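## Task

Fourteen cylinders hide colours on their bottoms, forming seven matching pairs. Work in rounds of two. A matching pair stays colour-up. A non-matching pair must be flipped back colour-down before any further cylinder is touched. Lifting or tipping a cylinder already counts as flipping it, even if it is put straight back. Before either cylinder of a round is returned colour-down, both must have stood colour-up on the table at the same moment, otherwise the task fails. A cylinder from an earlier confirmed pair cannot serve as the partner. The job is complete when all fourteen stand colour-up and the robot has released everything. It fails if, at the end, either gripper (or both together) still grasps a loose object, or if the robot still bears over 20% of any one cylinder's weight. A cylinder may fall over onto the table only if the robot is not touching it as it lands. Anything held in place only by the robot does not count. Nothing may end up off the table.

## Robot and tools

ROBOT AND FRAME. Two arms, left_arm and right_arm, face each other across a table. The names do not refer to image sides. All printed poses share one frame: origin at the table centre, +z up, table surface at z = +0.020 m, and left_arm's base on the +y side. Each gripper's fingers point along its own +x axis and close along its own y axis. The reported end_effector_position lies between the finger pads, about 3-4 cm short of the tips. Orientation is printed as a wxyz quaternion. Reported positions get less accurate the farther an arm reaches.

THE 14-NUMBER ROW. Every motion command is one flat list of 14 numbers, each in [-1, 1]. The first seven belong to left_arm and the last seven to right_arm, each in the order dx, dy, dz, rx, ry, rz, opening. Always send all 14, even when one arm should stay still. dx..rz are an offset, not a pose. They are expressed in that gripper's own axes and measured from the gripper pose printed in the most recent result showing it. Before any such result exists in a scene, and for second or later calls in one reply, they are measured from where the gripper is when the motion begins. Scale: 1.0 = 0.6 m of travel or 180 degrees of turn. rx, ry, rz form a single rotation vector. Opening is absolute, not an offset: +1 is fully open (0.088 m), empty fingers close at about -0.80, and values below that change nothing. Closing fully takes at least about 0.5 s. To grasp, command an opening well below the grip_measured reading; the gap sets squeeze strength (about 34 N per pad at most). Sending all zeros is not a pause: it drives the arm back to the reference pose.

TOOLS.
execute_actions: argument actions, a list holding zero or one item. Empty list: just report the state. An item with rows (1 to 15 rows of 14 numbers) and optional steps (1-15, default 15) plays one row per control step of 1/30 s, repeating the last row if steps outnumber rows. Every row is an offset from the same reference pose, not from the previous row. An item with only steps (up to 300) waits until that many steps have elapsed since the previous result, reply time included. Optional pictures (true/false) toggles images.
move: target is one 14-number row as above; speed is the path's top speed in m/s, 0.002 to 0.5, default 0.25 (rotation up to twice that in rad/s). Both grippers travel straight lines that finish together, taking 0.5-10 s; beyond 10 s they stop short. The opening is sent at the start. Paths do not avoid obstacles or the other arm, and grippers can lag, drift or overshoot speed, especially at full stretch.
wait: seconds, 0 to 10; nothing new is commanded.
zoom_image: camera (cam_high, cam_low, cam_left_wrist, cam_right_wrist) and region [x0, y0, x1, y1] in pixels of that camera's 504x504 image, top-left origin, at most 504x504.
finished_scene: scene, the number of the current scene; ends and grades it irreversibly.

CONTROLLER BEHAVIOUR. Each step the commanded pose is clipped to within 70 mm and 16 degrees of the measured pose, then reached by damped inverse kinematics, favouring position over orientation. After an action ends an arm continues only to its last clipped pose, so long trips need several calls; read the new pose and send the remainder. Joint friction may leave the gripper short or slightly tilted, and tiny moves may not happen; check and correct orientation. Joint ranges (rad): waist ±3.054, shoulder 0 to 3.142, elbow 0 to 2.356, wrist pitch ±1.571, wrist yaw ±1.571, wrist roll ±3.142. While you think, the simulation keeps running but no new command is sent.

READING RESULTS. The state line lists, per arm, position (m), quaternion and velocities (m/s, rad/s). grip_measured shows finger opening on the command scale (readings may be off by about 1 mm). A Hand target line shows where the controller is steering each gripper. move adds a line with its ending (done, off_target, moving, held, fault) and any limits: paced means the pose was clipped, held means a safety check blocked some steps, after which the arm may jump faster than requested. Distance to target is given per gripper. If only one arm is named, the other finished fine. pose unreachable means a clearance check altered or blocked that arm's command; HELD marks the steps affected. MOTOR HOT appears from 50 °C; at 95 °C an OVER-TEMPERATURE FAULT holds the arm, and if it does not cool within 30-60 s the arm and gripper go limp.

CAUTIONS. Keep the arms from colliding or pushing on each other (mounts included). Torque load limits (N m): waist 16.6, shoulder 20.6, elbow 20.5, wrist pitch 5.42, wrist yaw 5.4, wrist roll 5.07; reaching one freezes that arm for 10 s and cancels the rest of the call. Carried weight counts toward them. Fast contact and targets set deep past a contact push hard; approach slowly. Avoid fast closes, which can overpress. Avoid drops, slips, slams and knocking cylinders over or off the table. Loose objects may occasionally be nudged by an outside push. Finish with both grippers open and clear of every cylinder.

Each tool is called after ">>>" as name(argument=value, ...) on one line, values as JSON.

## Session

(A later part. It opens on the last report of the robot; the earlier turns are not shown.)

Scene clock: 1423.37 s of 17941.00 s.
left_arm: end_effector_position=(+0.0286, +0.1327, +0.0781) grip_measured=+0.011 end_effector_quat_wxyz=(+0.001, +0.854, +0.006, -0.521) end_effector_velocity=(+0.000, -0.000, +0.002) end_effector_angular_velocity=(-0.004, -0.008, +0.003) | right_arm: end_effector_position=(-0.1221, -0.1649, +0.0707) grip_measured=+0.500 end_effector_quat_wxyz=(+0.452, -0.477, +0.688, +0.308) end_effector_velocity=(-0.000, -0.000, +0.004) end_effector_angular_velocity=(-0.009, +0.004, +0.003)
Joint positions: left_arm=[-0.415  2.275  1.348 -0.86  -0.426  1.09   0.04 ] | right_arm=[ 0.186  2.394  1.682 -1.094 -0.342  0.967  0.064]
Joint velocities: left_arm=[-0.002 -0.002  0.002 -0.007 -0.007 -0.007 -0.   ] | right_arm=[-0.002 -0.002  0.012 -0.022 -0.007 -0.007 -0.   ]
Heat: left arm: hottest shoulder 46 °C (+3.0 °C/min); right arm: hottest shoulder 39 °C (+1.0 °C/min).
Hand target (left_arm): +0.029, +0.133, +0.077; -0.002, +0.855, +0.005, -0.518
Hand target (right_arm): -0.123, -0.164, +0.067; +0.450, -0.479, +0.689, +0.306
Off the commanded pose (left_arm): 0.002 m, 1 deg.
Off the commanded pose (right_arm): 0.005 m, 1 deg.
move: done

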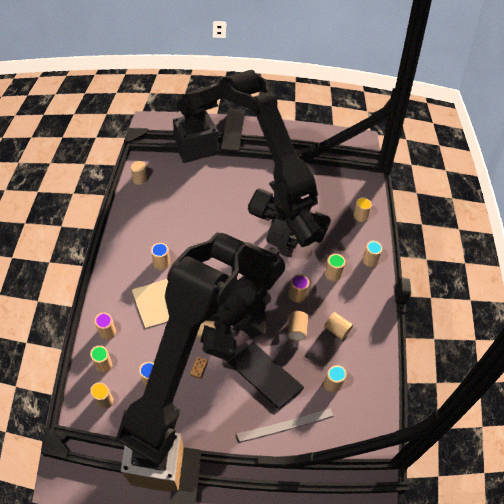

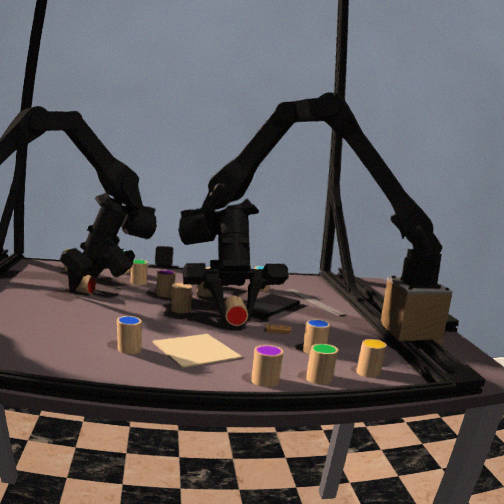

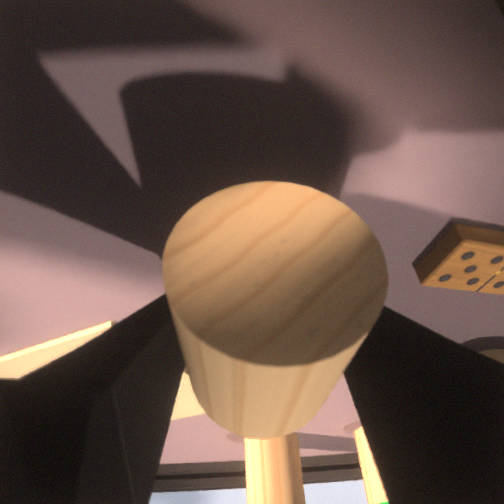

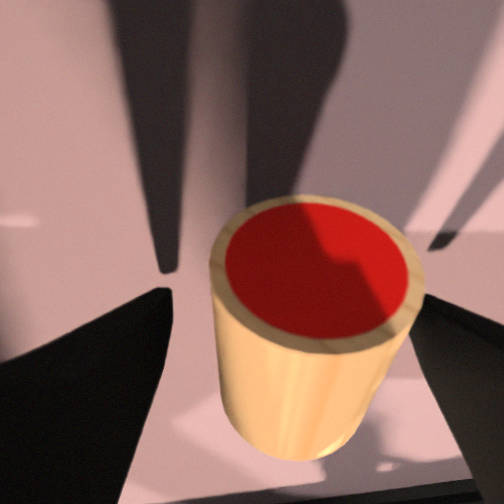

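>>> move(target=[0.028,0,0.015,0,0.004,0,-0.3, 0,0,0,0,0,0,-0.3], speed=0.05)

>>> execute_actions(actions=[{"rows":[[0,0,0,0,0,0,0.5,-0.01,0,-0.004,0,0,0,-0.3],[0,0,0,0,0,0,0.5,-0.02,0,-0.009,0,0,0,-0.3],[0,0,0,0,0,0,0.5,-0.03,0,-0.013,0,0,0,-0.3],[0,0,0,0,0,0,0.5,-0.04,0,-0.018,0,0,0,-0.3],[-0.006,0,-0.003,0,0,0,0.5,-0.048,0,-0.021,0,0,0,-0.3],[-0.012,0,-0.006,0,0,0,0.5,-0.056,0,-0.025,0,0,0,-0.3],[-0.018,0,-0.009,0,0,0,0.5,-0.056,0,-0.025,0,0,0,-0.3]],"steps":15}], pictures=false)

>>> move(target=[0.042,0.007,-0.012,0,-0.5,0,0.5, -0.018,-0.16,0.149,0,-0.505,0,-0.3], speed=0.5)

Scene clock: 1433.80 s of 17941.00 s.
left_arm: end_effector_position=(+0.0286, +0.1308, +0.0662) grip_measured=+0.011 end_effector_quat_wxyz=(+0.005, +0.857, +0.003, -0.516) end_effector_velocity=(+0.001, -0.002, +0.002) end_effector_angular_velocity=(-0.017, -0.021, +0.012) | right_arm: end_effector_position=(-0.1220, -0.1650, +0.0703) grip_measured=+0.001 end_effector_quat_wxyz=(+0.452, -0.478, +0.688, +0.308) end_effector_velocity=(-0.000, +0.000, +0.003) end_effector_angular_velocity=(-0.014, +0.018, -0.006)
Joint positions: left_arm=[-0.418  2.31   1.348 -0.825 -0.44   1.084  0.04 ] | right_arm=[ 0.186  2.396  1.684 -1.096 -0.342  0.966  0.039]
Joint velocities: left_arm=[-0.002  0.002  0.007 -0.007 -0.022 -0.022  0.   ] | right_arm=[-0.007 -0.002  0.002 -0.007 -0.022 -0.007 -0.   ]
Heat: left arm: hottest shoulder 46 °C (+2.0 °C/min); right arm: hottest shoulder 40 °C (+2.0 °C/min).
Hand target (left_arm): +0.028, +0.133, +0.059; +0.001, +0.857, +0.006, -0.516
Hand target (right_arm): -0.122, -0.165, +0.071; +0.452, -0.477, +0.688, +0.309
Off the commanded pose (left_arm): 0.007 m, 1 deg.
Off the commanded pose (right_arm): 0.000 m, 0 deg.
move: done

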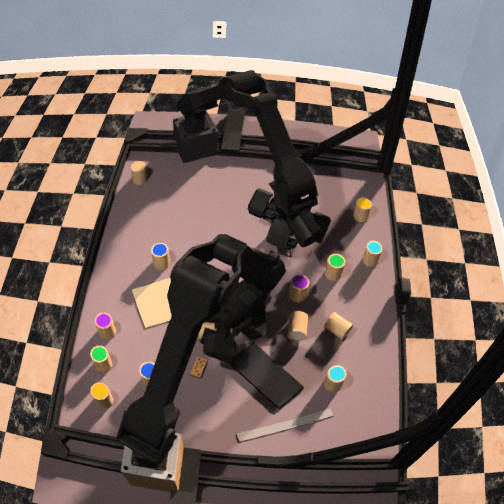

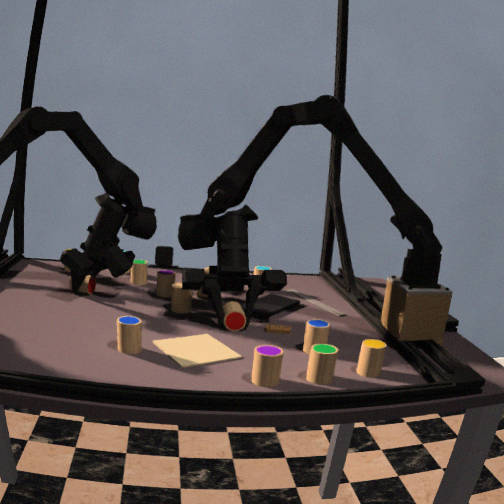

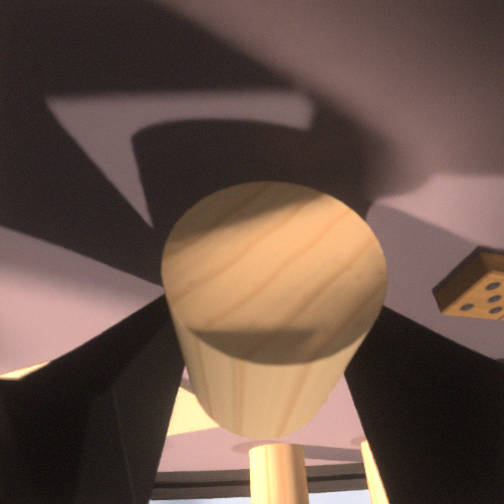

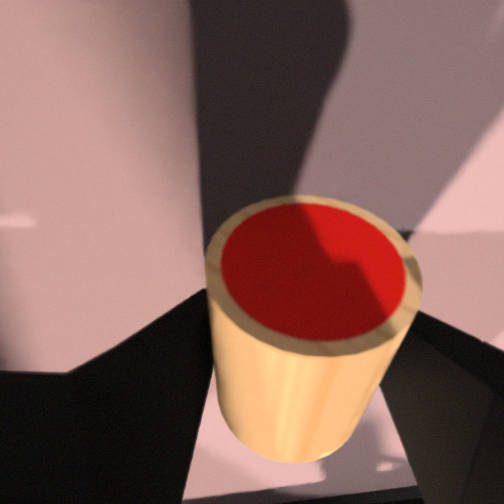

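Scene clock: 1434.30 s of 17941.00 s.
left_arm: end_effector_position=(+0.0304, +0.1343, +0.0728) grip_measured=+0.497 end_effector_quat_wxyz=(-0.002, +0.859, +0.007, -0.513) end_effector_velocity=(+0.002, +0.004, +0.002) end_effector_angular_velocity=(+0.014, -0.016, +0.002) | right_arm: end_effector_position=(-0.1198, -0.1679, +0.0993) grip_measured=+0.001 end_effector_quat_wxyz=(+0.452, -0.483, +0.687, +0.299) end_effector_velocity=(+0.001, -0.007, +0.004) end_effector_angular_velocity=(-0.039, -0.005, -0.010)
Joint positions: left_arm=[-0.418  2.294  1.348 -0.857 -0.44   1.084  0.063] | right_arm=[ 0.186  2.351  1.723 -1.201 -0.342  0.966  0.039]
Joint velocities: left_arm=[-0.002 -0.002 -0.002 -0.022 -0.007 -0.007  0.001] | right_arm=[ 0.002 -0.002  0.002 -0.037 -0.022  0.007 -0.   ]
Heat: left arm: hottest shoulder 46 °C (+2.0 °C/min); right arm: hottest shoulder 40 °C (+2.0 °C/min).
Hand target (left_arm): +0.028, +0.131, +0.078; +0.005, +0.857, +0.003, -0.516
Hand target (right_arm): -0.122, -0.165, +0.107; +0.452, -0.478, +0.688, +0.307
Off the commanded pose (left_arm): 0.007 m, 1 deg.
Off the commanded pose (right_arm): 0.009 m, 1 deg.
Steps of this call (steps 1 to 15: all 15 steps of this action). Readings (end_effector_position):
1: left_arm (+0.0287, +0.1307, +0.0662) | right_arm (-0.1219, -0.1652, +0.0704)
2: left_arm (+0.0287, +0.1307, +0.0661) | right_arm (-0.1212, -0.1660, +0.0708)
4: left_arm (+0.0285, +0.1302, +0.0660) | right_arm (-0.1185, -0.1698, +0.0742)
8: left_arm (+0.0301, +0.1337, +0.0688) | right_arm (-0.1171, -0.1715, +0.0874)
15: the state above

Scene clock: 1436.77 s of 17941.00 s.
left_arm: end_effector_position=(+0.0504, +0.1315, +0.0550) grip_measured=+0.500 end_effector_quat_wxyz=(+0.002, +0.251, +0.007, -0.968) end_effector_velocity=(-0.002, +0.005, -0.000) end_effector_angular_velocity=(+0.023, +0.013, -0.004) | right_arm: end_effector_position=(-0.0027, -0.1194, +0.0785) grip_measured=+0.001 end_effector_quat_wxyz=(+0.802, -0.120, +0.165, +0.562) end_effector_velocity=(-0.000, +0.001, -0.000) end_effector_angular_velocity=(+0.000, -0.012, +0.017)
Joint positions: left_arm=[ 0.211  2.472  1.256 -0.7    1.029  1.956  0.063] | right_arm=[0.34  2.155 0.626 0.715 0.99  0.716 0.039]
Joint velocities: left_arm=[-0.002  0.007 -0.002 -0.022  0.007  0.007 -0.   ] | right_arm=[-0.002  0.007 -0.007  0.037 -0.007 -0.037 -0.   ]
Heat: left arm: hottest shoulder 46 °C (+2.0 °C/min); right arm: hottest shoulder 40 °C (+2.0 °C/min).
Hand target (left_arm): +0.051, +0.130, +0.054; -0.003, -0.249, -0.007, +0.969
Hand target (right_arm): +0.001, -0.121, +0.075; +0.804, -0.126, +0.161, +0.558
Off the commanded pose (left_arm): 0.002 m, 1 deg.
Off the commanded pose (right_arm): 0.006 m, 1 deg.
move: done

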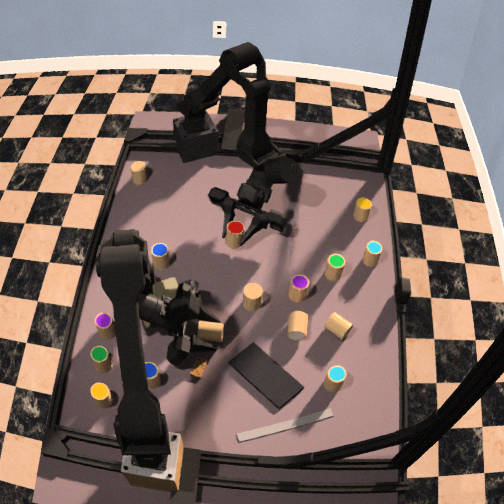

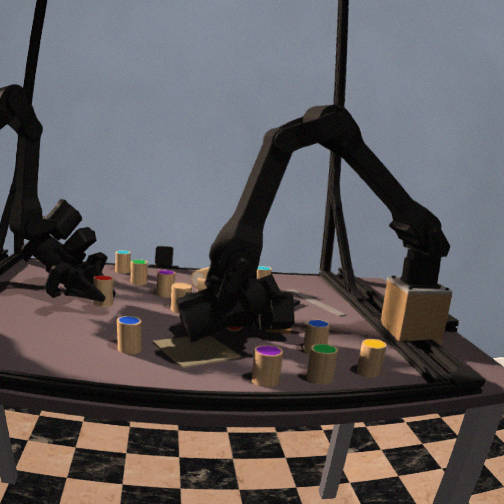

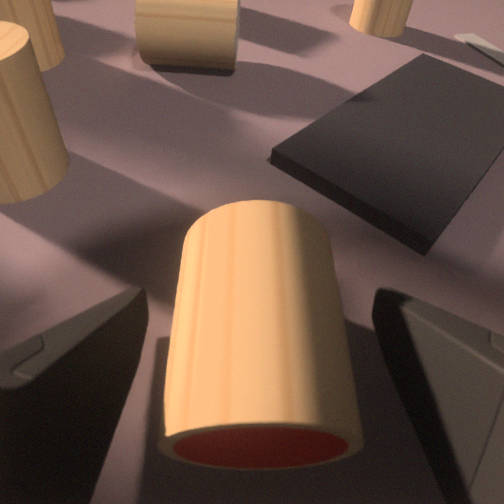

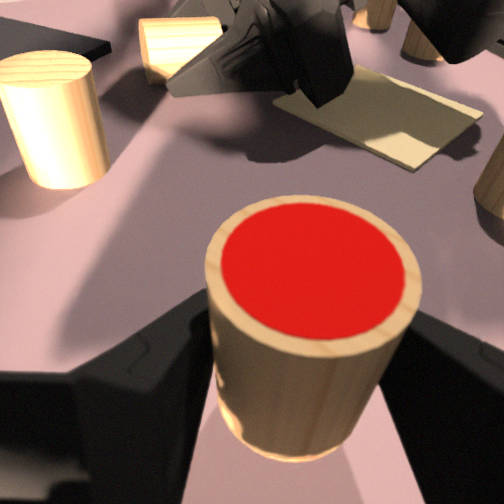

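>>> move(target=[0.007,0.003,0.002,0,0,0,0.2, 0.019,0,-0.043,0,0,0,-0.3], speed=0.06)

>>> execute_actions(actions=[{"rows":[[0,0,0,0,0,0,-0.3,0,0,0,0,0,0,0.5]],"steps":7}], pictures=false)

>>> move(target=[-0.038,0,0.068,0,0,0,-0.3, -0.05,0,0.11,0,0,0,0.5], speed=0.3)

Scene clock: 1444.50 s of 17941.00 s.
left_arm: end_effector_position=(+0.0474, +0.1293, +0.0538) grip_measured=+0.200 end_effector_quat_wxyz=(+0.002, +0.252, +0.006, -0.968) end_effector_velocity=(-0.000, +0.001, -0.002) end_effector_angular_velocity=(+0.018, -0.007, +0.006) | right_arm: end_effector_position=(-0.0024, -0.1186, +0.0575) grip_measured=+0.001 end_effector_quat_wxyz=(+0.804, -0.110, +0.164, +0.561) end_effector_velocity=(-0.001, +0.001, -0.003) end_effector_angular_velocity=(-0.011, -0.008, +0.006)
Joint positions: left_arm=[ 0.201  2.474  1.257 -0.68   1.03   1.934  0.049] | right_arm=[0.34  2.267 0.637 0.835 0.998 0.716 0.039]
Joint velocities: left_arm=[-0.002  0.002 -0.002  0.007 -0.007 -0.022  0.   ] | right_arm=[-0.002  0.007  0.007 -0.007 -0.007 -0.007 -0.   ]
Heat: left arm: hottest shoulder 46 °C (+3.0 °C/min); right arm: hottest shoulder 39 °C (+2.0 °C/min).
Hand target (left_arm): +0.046, +0.130, +0.054; -0.002, -0.250, -0.006, +0.968
Hand target (right_arm): -0.002, -0.119, +0.050; +0.802, -0.120, +0.165, +0.562
Off the commanded pose (left_arm): 0.001 m, 0 deg.
Off the commanded pose (right_arm): 0.007 m, 1 deg.
move: done

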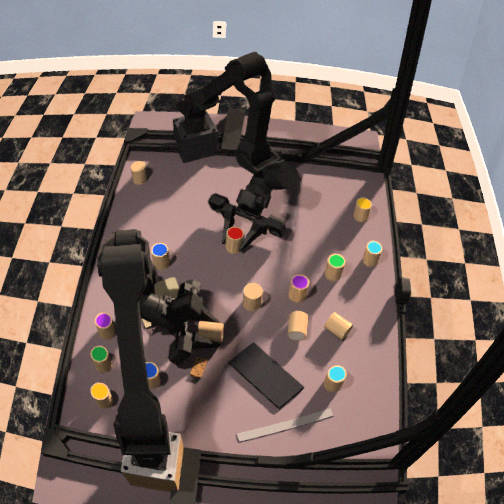

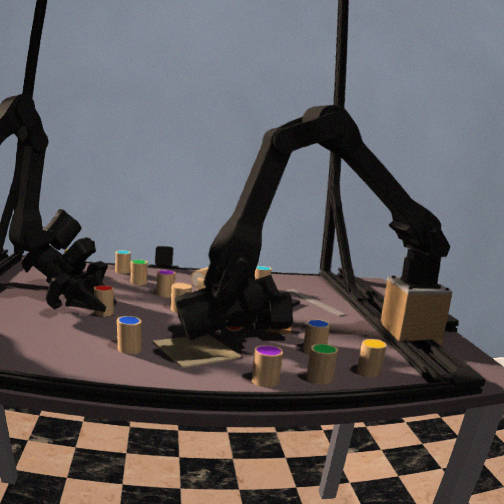

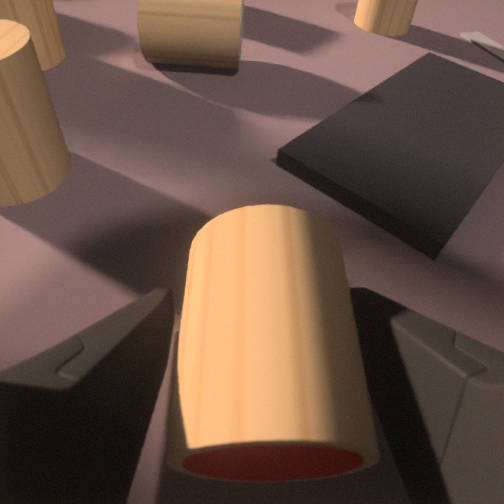

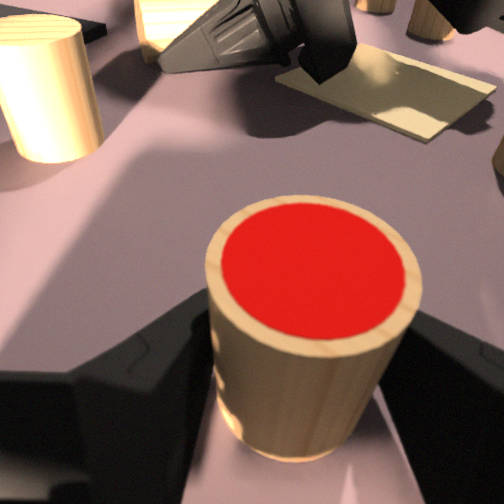

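Scene clock: 1444.73 s of 17941.00 s.
left_arm: end_effector_position=(+0.0474, +0.1293, +0.0538) grip_measured=+0.009 end_effector_quat_wxyz=(+0.003, +0.252, +0.006, -0.968) end_effector_velocity=(-0.003, +0.004, -0.001) end_effector_angular_velocity=(+0.007, -0.005, -0.013) | right_arm: end_effector_position=(-0.0023, -0.1187, +0.0574) grip_measured=+0.472 end_effector_quat_wxyz=(+0.804, -0.111, +0.164, +0.561) end_effector_velocity=(+0.002, +0.000, -0.001) end_effector_angular_velocity=(-0.016, -0.021, +0.006)
Joint positions: left_arm=[ 0.201  2.474  1.257 -0.679  1.031  1.934  0.039] | right_arm=[0.34  2.267 0.637 0.834 0.998 0.716 0.062]
Joint velocities: left_arm=[-0.007 -0.002 -0.007 -0.007 -0.007  0.007 -0.001] | right_arm=[-0.007 -0.002 -0.002 -0.007 -0.007 -0.022  0.032]
Heat: left arm: hottest shoulder 46 °C (+3.0 °C/min); right arm: hottest shoulder 39 °C (+2.0 °C/min).
Hand target (left_arm): +0.047, +0.129, +0.054; -0.002, -0.252, -0.006, +0.968
Hand target (right_arm): -0.002, -0.119, +0.057; +0.804, -0.110, +0.164, +0.561
Off the commanded pose (left_arm): 0.000 m, 0 deg.
Off the commanded pose (right_arm): 0.000 m, 0 deg.
Steps of this call (steps 1 to 7: all 7 steps of this action). Readings (end_effector_position):
1: left_arm (+0.0474, +0.1293, +0.0538) | right_arm (-0.0024, -0.1186, +0.0575)
2: left_arm (+0.0474, +0.1293, +0.0538) | right_arm (-0.0023, -0.1186, +0.0576)
4: left_arm (+0.0474, +0.1293, +0.0538) | right_arm (-0.0023, -0.1187, +0.0574)
7: the state above

Scene clock: 1445.97 s of 17941.00 s.
left_arm: end_effector_position=(+0.0475, +0.1289, +0.0966) grip_measured=+0.009 end_effector_quat_wxyz=(+0.001, +0.252, +0.009, -0.968) end_effector_velocity=(-0.001, +0.006, -0.001) end_effector_angular_velocity=(+0.052, -0.001, +0.006) | right_arm: end_effector_position=(-0.0004, -0.1228, +0.1233) grip_measured=+0.500 end_effector_quat_wxyz=(+0.804, -0.122, +0.162, +0.559) end_effector_velocity=(+0.002, -0.001, -0.001) end_effector_angular_velocity=(-0.029, -0.011, +0.010)
Joint positions: left_arm=[ 0.201  2.348  1.248 -0.803  1.029  1.934  0.039] | right_arm=[0.345 1.941 0.615 0.5   1.001 0.724 0.063]
Joint velocities: left_arm=[-0.002  0.002 -0.007 -0.022 -0.007 -0.022  0.   ] | right_arm=[-0.007 -0.017 -0.002 -0.037 -0.022 -0.007  0.   ]
Heat: left arm: hottest shoulder 46 °C (+3.0 °C/min); right arm: hottest shoulder 39 °C (+2.0 °C/min).
Hand target (left_arm): +0.047, +0.129, +0.101; -0.002, -0.252, -0.006, +0.968
Hand target (right_arm): -0.003, -0.121, +0.130; +0.804, -0.111, +0.164, +0.561
Off the commanded pose (left_arm): 0.004 m, 0 deg.
Off the commanded pose (right_arm): 0.007 m, 1 deg.
move: done

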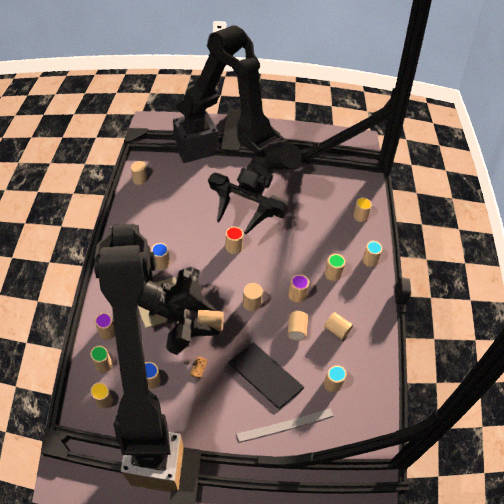

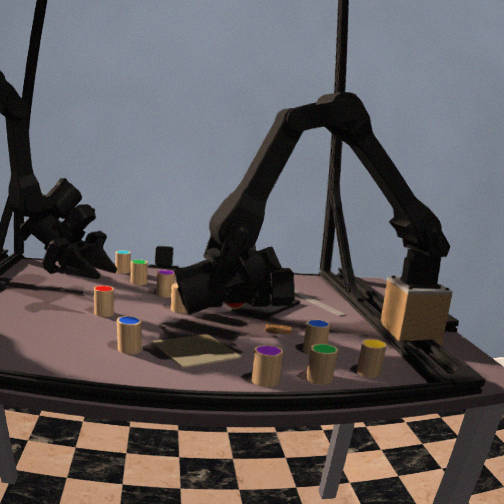

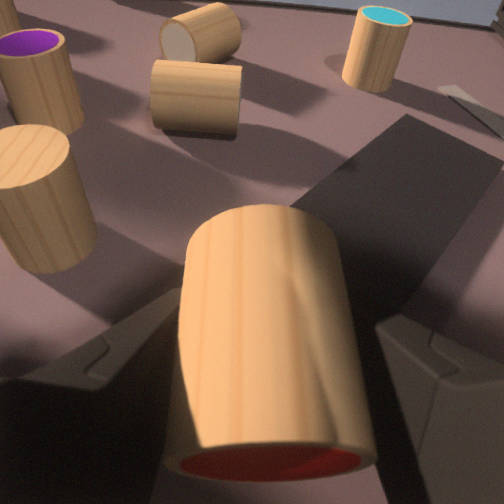

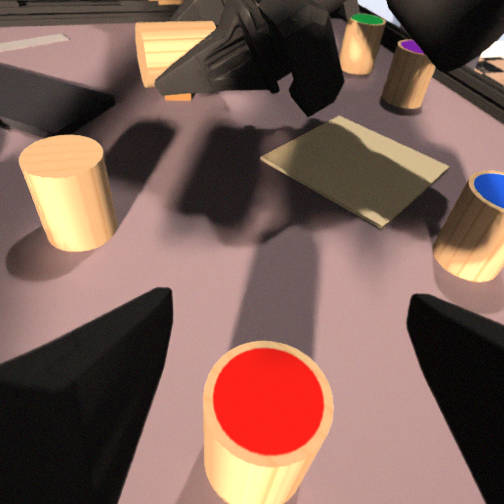

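>>> execute_actions(actions=[])

Scene clock: 1465.50 s of 17941.00 s.
left_arm: end_effector_position=(+0.0475, +0.1290, +0.0971) grip_measured=+0.009 end_effector_quat_wxyz=(+0.002, +0.252, +0.009, -0.968) end_effector_velocity=(-0.002, +0.002, -0.001) end_effector_angular_velocity=(+0.018, -0.007, +0.001) | right_arm: end_effector_position=(-0.0008, -0.1226, +0.1244) grip_measured=+0.500 end_effector_quat_wxyz=(+0.804, -0.120, +0.162, +0.560) end_effector_velocity=(-0.003, +0.001, -0.002) end_effector_angular_velocity=(-0.011, +0.016, +0.010)
Joint positions: left_arm=[ 0.201  2.346  1.247 -0.803  1.029  1.934  0.039] | right_arm=[0.346 1.938 0.616 0.498 1.001 0.724 0.064]
Joint velocities: left_arm=[-0.007 -0.002 -0.007  0.007 -0.007 -0.022 -0.   ] | right_arm=[-0.002  0.002  0.007 -0.007 -0.022  0.007 -0.   ]
Heat: left arm: hottest shoulder 48 °C (+5.1 °C/min); right arm: hottest shoulder 39 °C (+2.0 °C/min).
Hand target (left_arm): +0.047, +0.129, +0.101; -0.003, -0.252, -0.006, +0.968
Hand target (right_arm): -0.003, -0.121, +0.130; +0.804, -0.111, +0.164, +0.561
Off the commanded pose (left_arm): 0.003 m, 0 deg.
Off the commanded pose (right_arm): 0.006 m, 1 deg.
Steps of this call (steps 1 to 586: nothing new was sent). Readings (end_effector_position):
1: left_arm (+0.0475, +0.1289, +0.0966) | right_arm (-0.0004, -0.1228, +0.1234)
2: left_arm (+0.0475, +0.1289, +0.0966) | right_arm (-0.0003, -0.1228, +0.1234)
4: left_arm (+0.0475, +0.1289, +0.0966) | right_arm (-0.0003, -0.1229, +0.1233)
8: left_arm (+0.0475, +0.1289, +0.0966) | right_arm (-0.0003, -0.1229, +0.1234)
586: the state above

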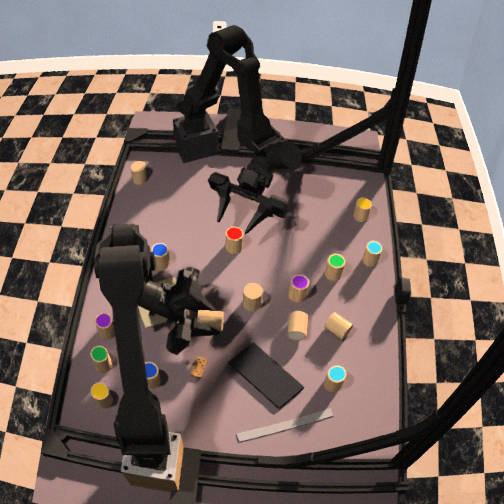

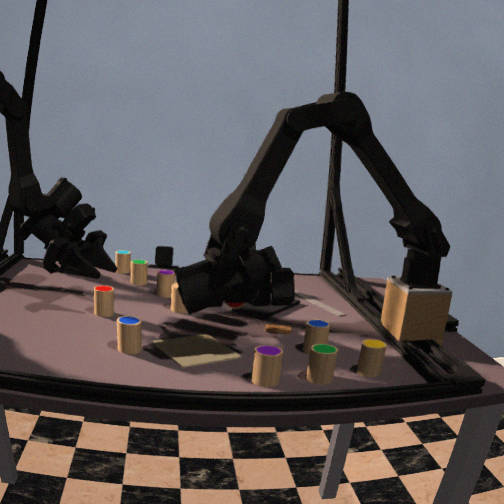

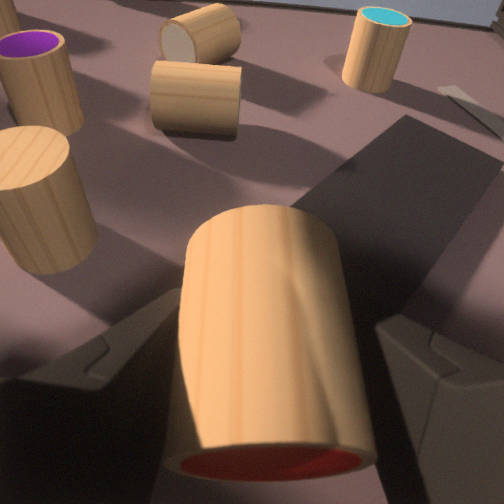

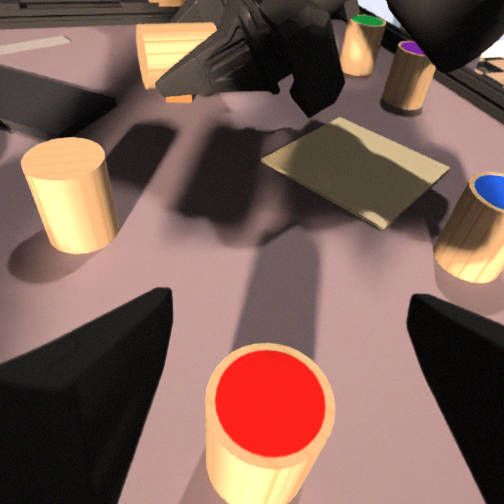

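>>> move(target=[0.036,-0.26,-0.022,0,0.5,0,-0.3,-0.115,-0.545,-0.032,0.115,0.497,-0.045,0.4], speed=0.4)

Scene clock: 1476.07 s of 17941.00 s.
left_arm: end_effector_position=(+0.0323, +0.2874, +0.0779) grip_measured=+0.009 end_effector_quat_wxyz=(-0.006, +0.859, +0.009, -0.512) end_effector_velocity=(+0.003, -0.001, +0.001) end_effector_angular_velocity=(-0.021, -0.025, +0.022) | right_arm: end_effector_position=(+0.2797, -0.3030, +0.1422) grip_measured=+0.400 end_effector_quat_wxyz=(+0.509, -0.350, +0.754, +0.224) end_effector_velocity=(-0.002, -0.006, +0.003) end_effector_angular_velocity=(-0.030, +0.021, +0.002)
Joint positions: left_arm=[-0.676  1.958  0.752 -0.712 -0.362  0.817  0.039] | right_arm=[-1.173  1.713  0.945 -1.194  0.017  0.005  0.059]
Joint velocities: left_arm=[-0.002  0.007  0.002 -0.007 -0.022 -0.037 -0.   ] | right_arm=[-0.007  0.007  0.007 -0.037  0.007 -0.007  0.   ]
Heat: left arm: hottest shoulder 48 °C (+3.0 °C/min); right arm: hottest shoulder 39 °C (+0.0 °C/min).
Hand target (left_arm): +0.031, +0.286, +0.078; -0.006, +0.860, +0.008, -0.510
Hand target (right_arm): +0.282, -0.302, +0.142; +0.508, -0.351, +0.754, +0.223
Off the commanded pose (left_arm): 0.003 m, 1 deg.
Off the commanded pose (right_arm): 0.005 m, 1 deg.
move: done

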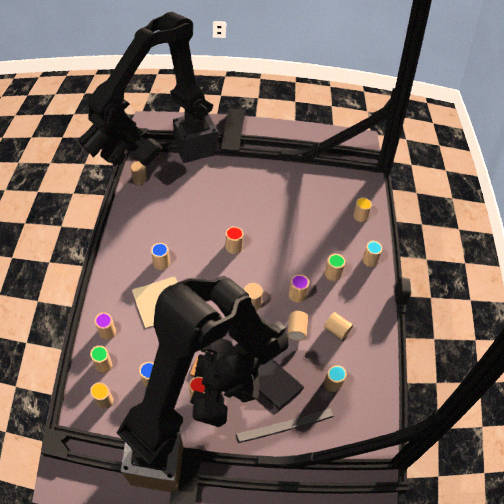

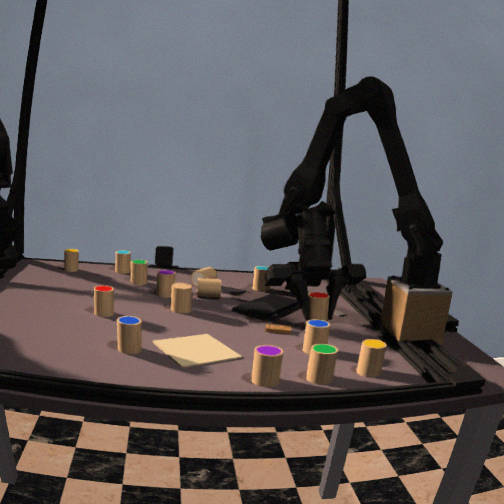

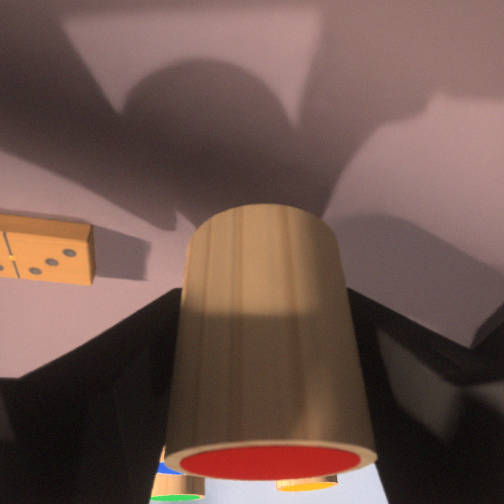

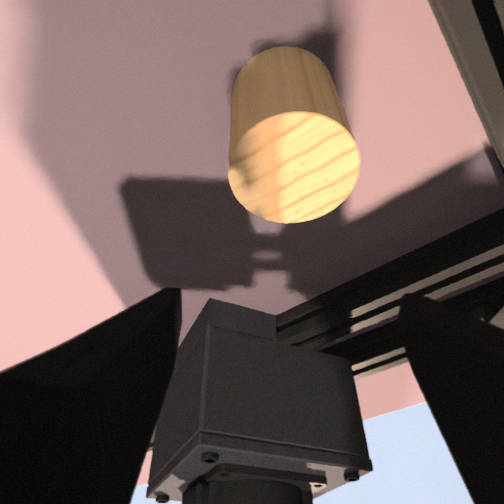

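>>> move(target=[0.035,0,0.019,0,0,0,-0.3,0.12,-0.004,0.059,0,0.008,0,0.4], speed=0.12)

>>> move(target=[-0.003,0,-0.002,0,0,0,0.45,0,0,0,0,0,0,0.4], speed=0.05)

Scene clock: 1484.10 s of 17941.00 s.
left_arm: end_effector_position=(+0.0314, +0.2863, +0.0593) grip_measured=+0.009 end_effector_quat_wxyz=(-0.004, +0.859, +0.007, -0.512) end_effector_velocity=(+0.002, -0.002, +0.000) end_effector_angular_velocity=(-0.019, -0.015, -0.003) | right_arm: end_effector_position=(+0.2875, -0.2989, +0.0649) grip_measured=+0.400 end_effector_quat_wxyz=(+0.504, -0.350, +0.757, +0.223) end_effector_velocity=(-0.006, -0.002, -0.001) end_effector_angular_velocity=(-0.001, +0.032, -0.004)
Joint positions: left_arm=[-0.679  2.029  0.744 -0.628 -0.365  0.816  0.039] | right_arm=[-1.186  1.954  0.867 -0.887  0.02  -0.007  0.059]
Joint velocities: left_arm=[-0.002  0.002 -0.002  0.007 -0.022 -0.007 -0.   ] | right_arm=[-0.002  0.007 -0.007 -0.007 -0.022 -0.007  0.   ]
Heat: left arm: hottest shoulder 46 °C (+0.0 °C/min); right arm: hottest shoulder 38 °C (-1.0 °C/min).
Hand target (left_arm): +0.032, +0.288, +0.054; -0.006, +0.859, +0.009, -0.512
Hand target (right_arm): +0.286, -0.302, +0.062; +0.499, -0.353, +0.760, +0.220
Off the commanded pose (left_arm): 0.006 m, 0 deg.
Off the commanded pose (right_arm): 0.004 m, 1 deg.
move: done

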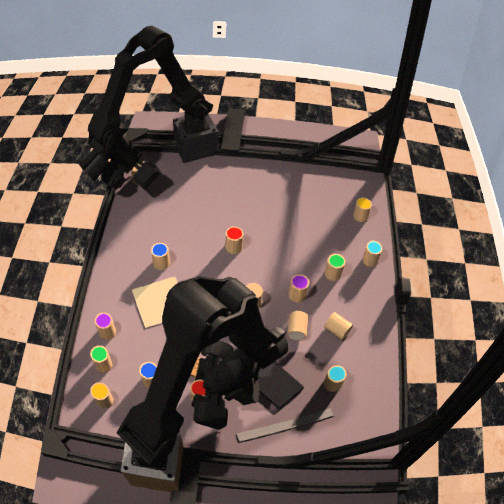

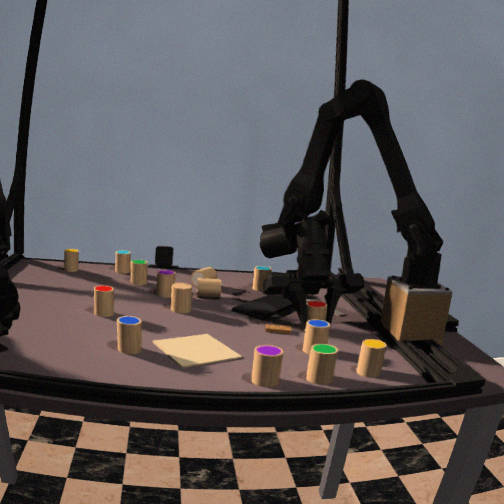

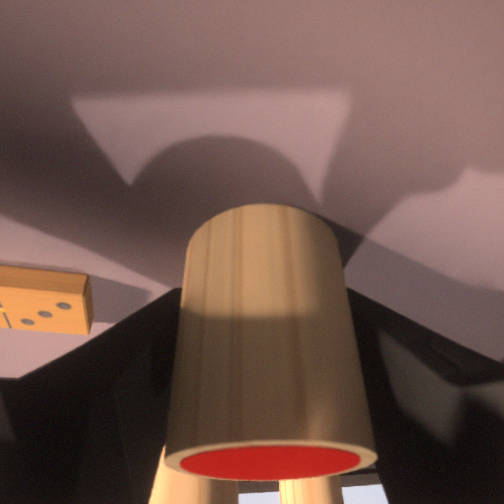

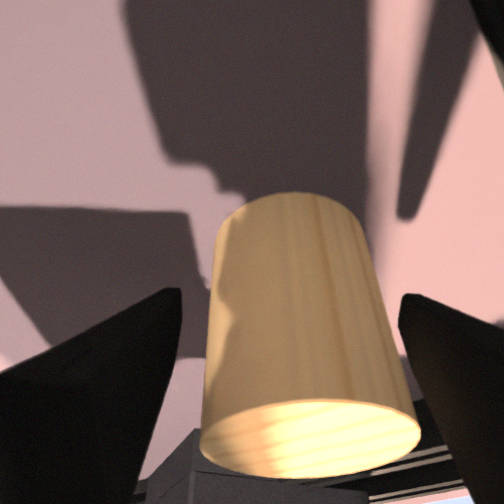

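Scene clock: 1484.80 s of 17941.00 s.
left_arm: end_effector_position=(+0.0321, +0.2873, +0.0596) grip_measured=+0.449 end_effector_quat_wxyz=(-0.007, +0.860, +0.007, -0.510) end_effector_velocity=(+0.003, +0.004, +0.001) end_effector_angular_velocity=(+0.011, -0.009, +0.024) | right_arm: end_effector_position=(+0.2875, -0.2988, +0.0649) grip_measured=+0.400 end_effector_quat_wxyz=(+0.504, -0.350, +0.757, +0.223) end_effector_velocity=(-0.003, -0.003, +0.000) end_effector_angular_velocity=(-0.003, +0.015, +0.001)
Joint positions: left_arm=[-0.679  2.03   0.744 -0.634 -0.366  0.816  0.061] | right_arm=[-1.186  1.954  0.867 -0.887  0.02  -0.007  0.059]
Joint velocities: left_arm=[ 0.002 -0.002 -0.002 -0.022  0.007 -0.022  0.   ] | right_arm=[-0.002 -0.002 -0.007 -0.007 -0.007 -0.007  0.   ]
Heat: left arm: hottest shoulder 46 °C (+0.0 °C/min); right arm: hottest shoulder 38 °C (-1.0 °C/min).
Hand target (left_arm): +0.032, +0.286, +0.061; -0.004, +0.859, +0.006, -0.512
Hand target (right_arm): +0.288, -0.299, +0.065; +0.504, -0.350, +0.757, +0.223
Off the commanded pose (left_arm): 0.002 m, 0 deg.
Off the commanded pose (right_arm): 0.000 m, 0 deg.
move: done

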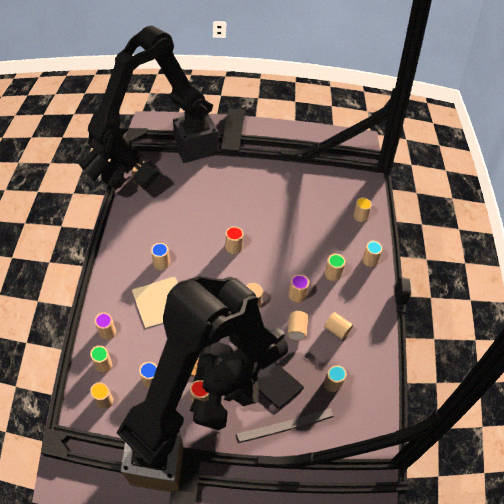

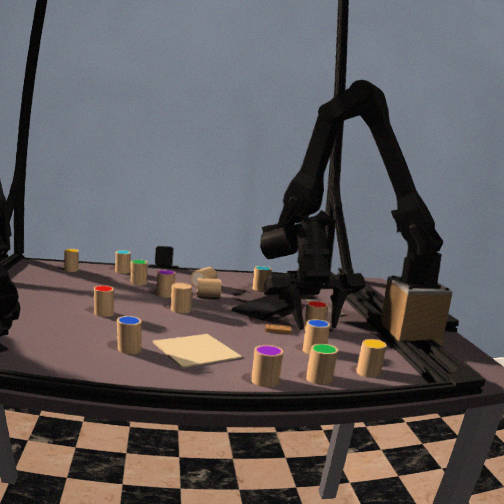

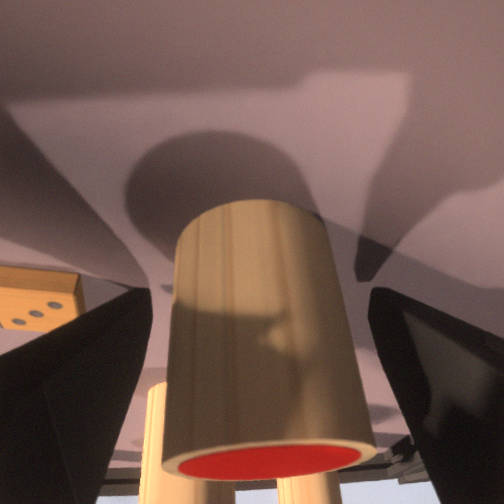

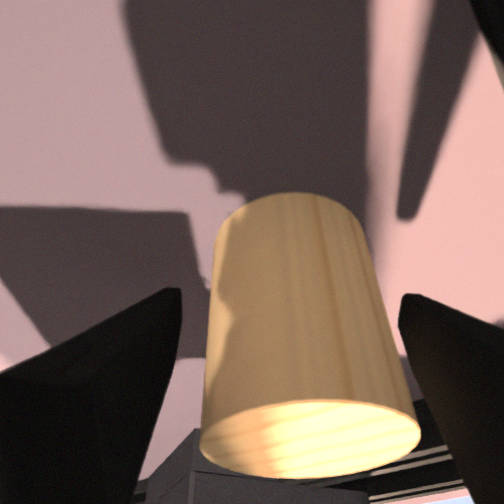

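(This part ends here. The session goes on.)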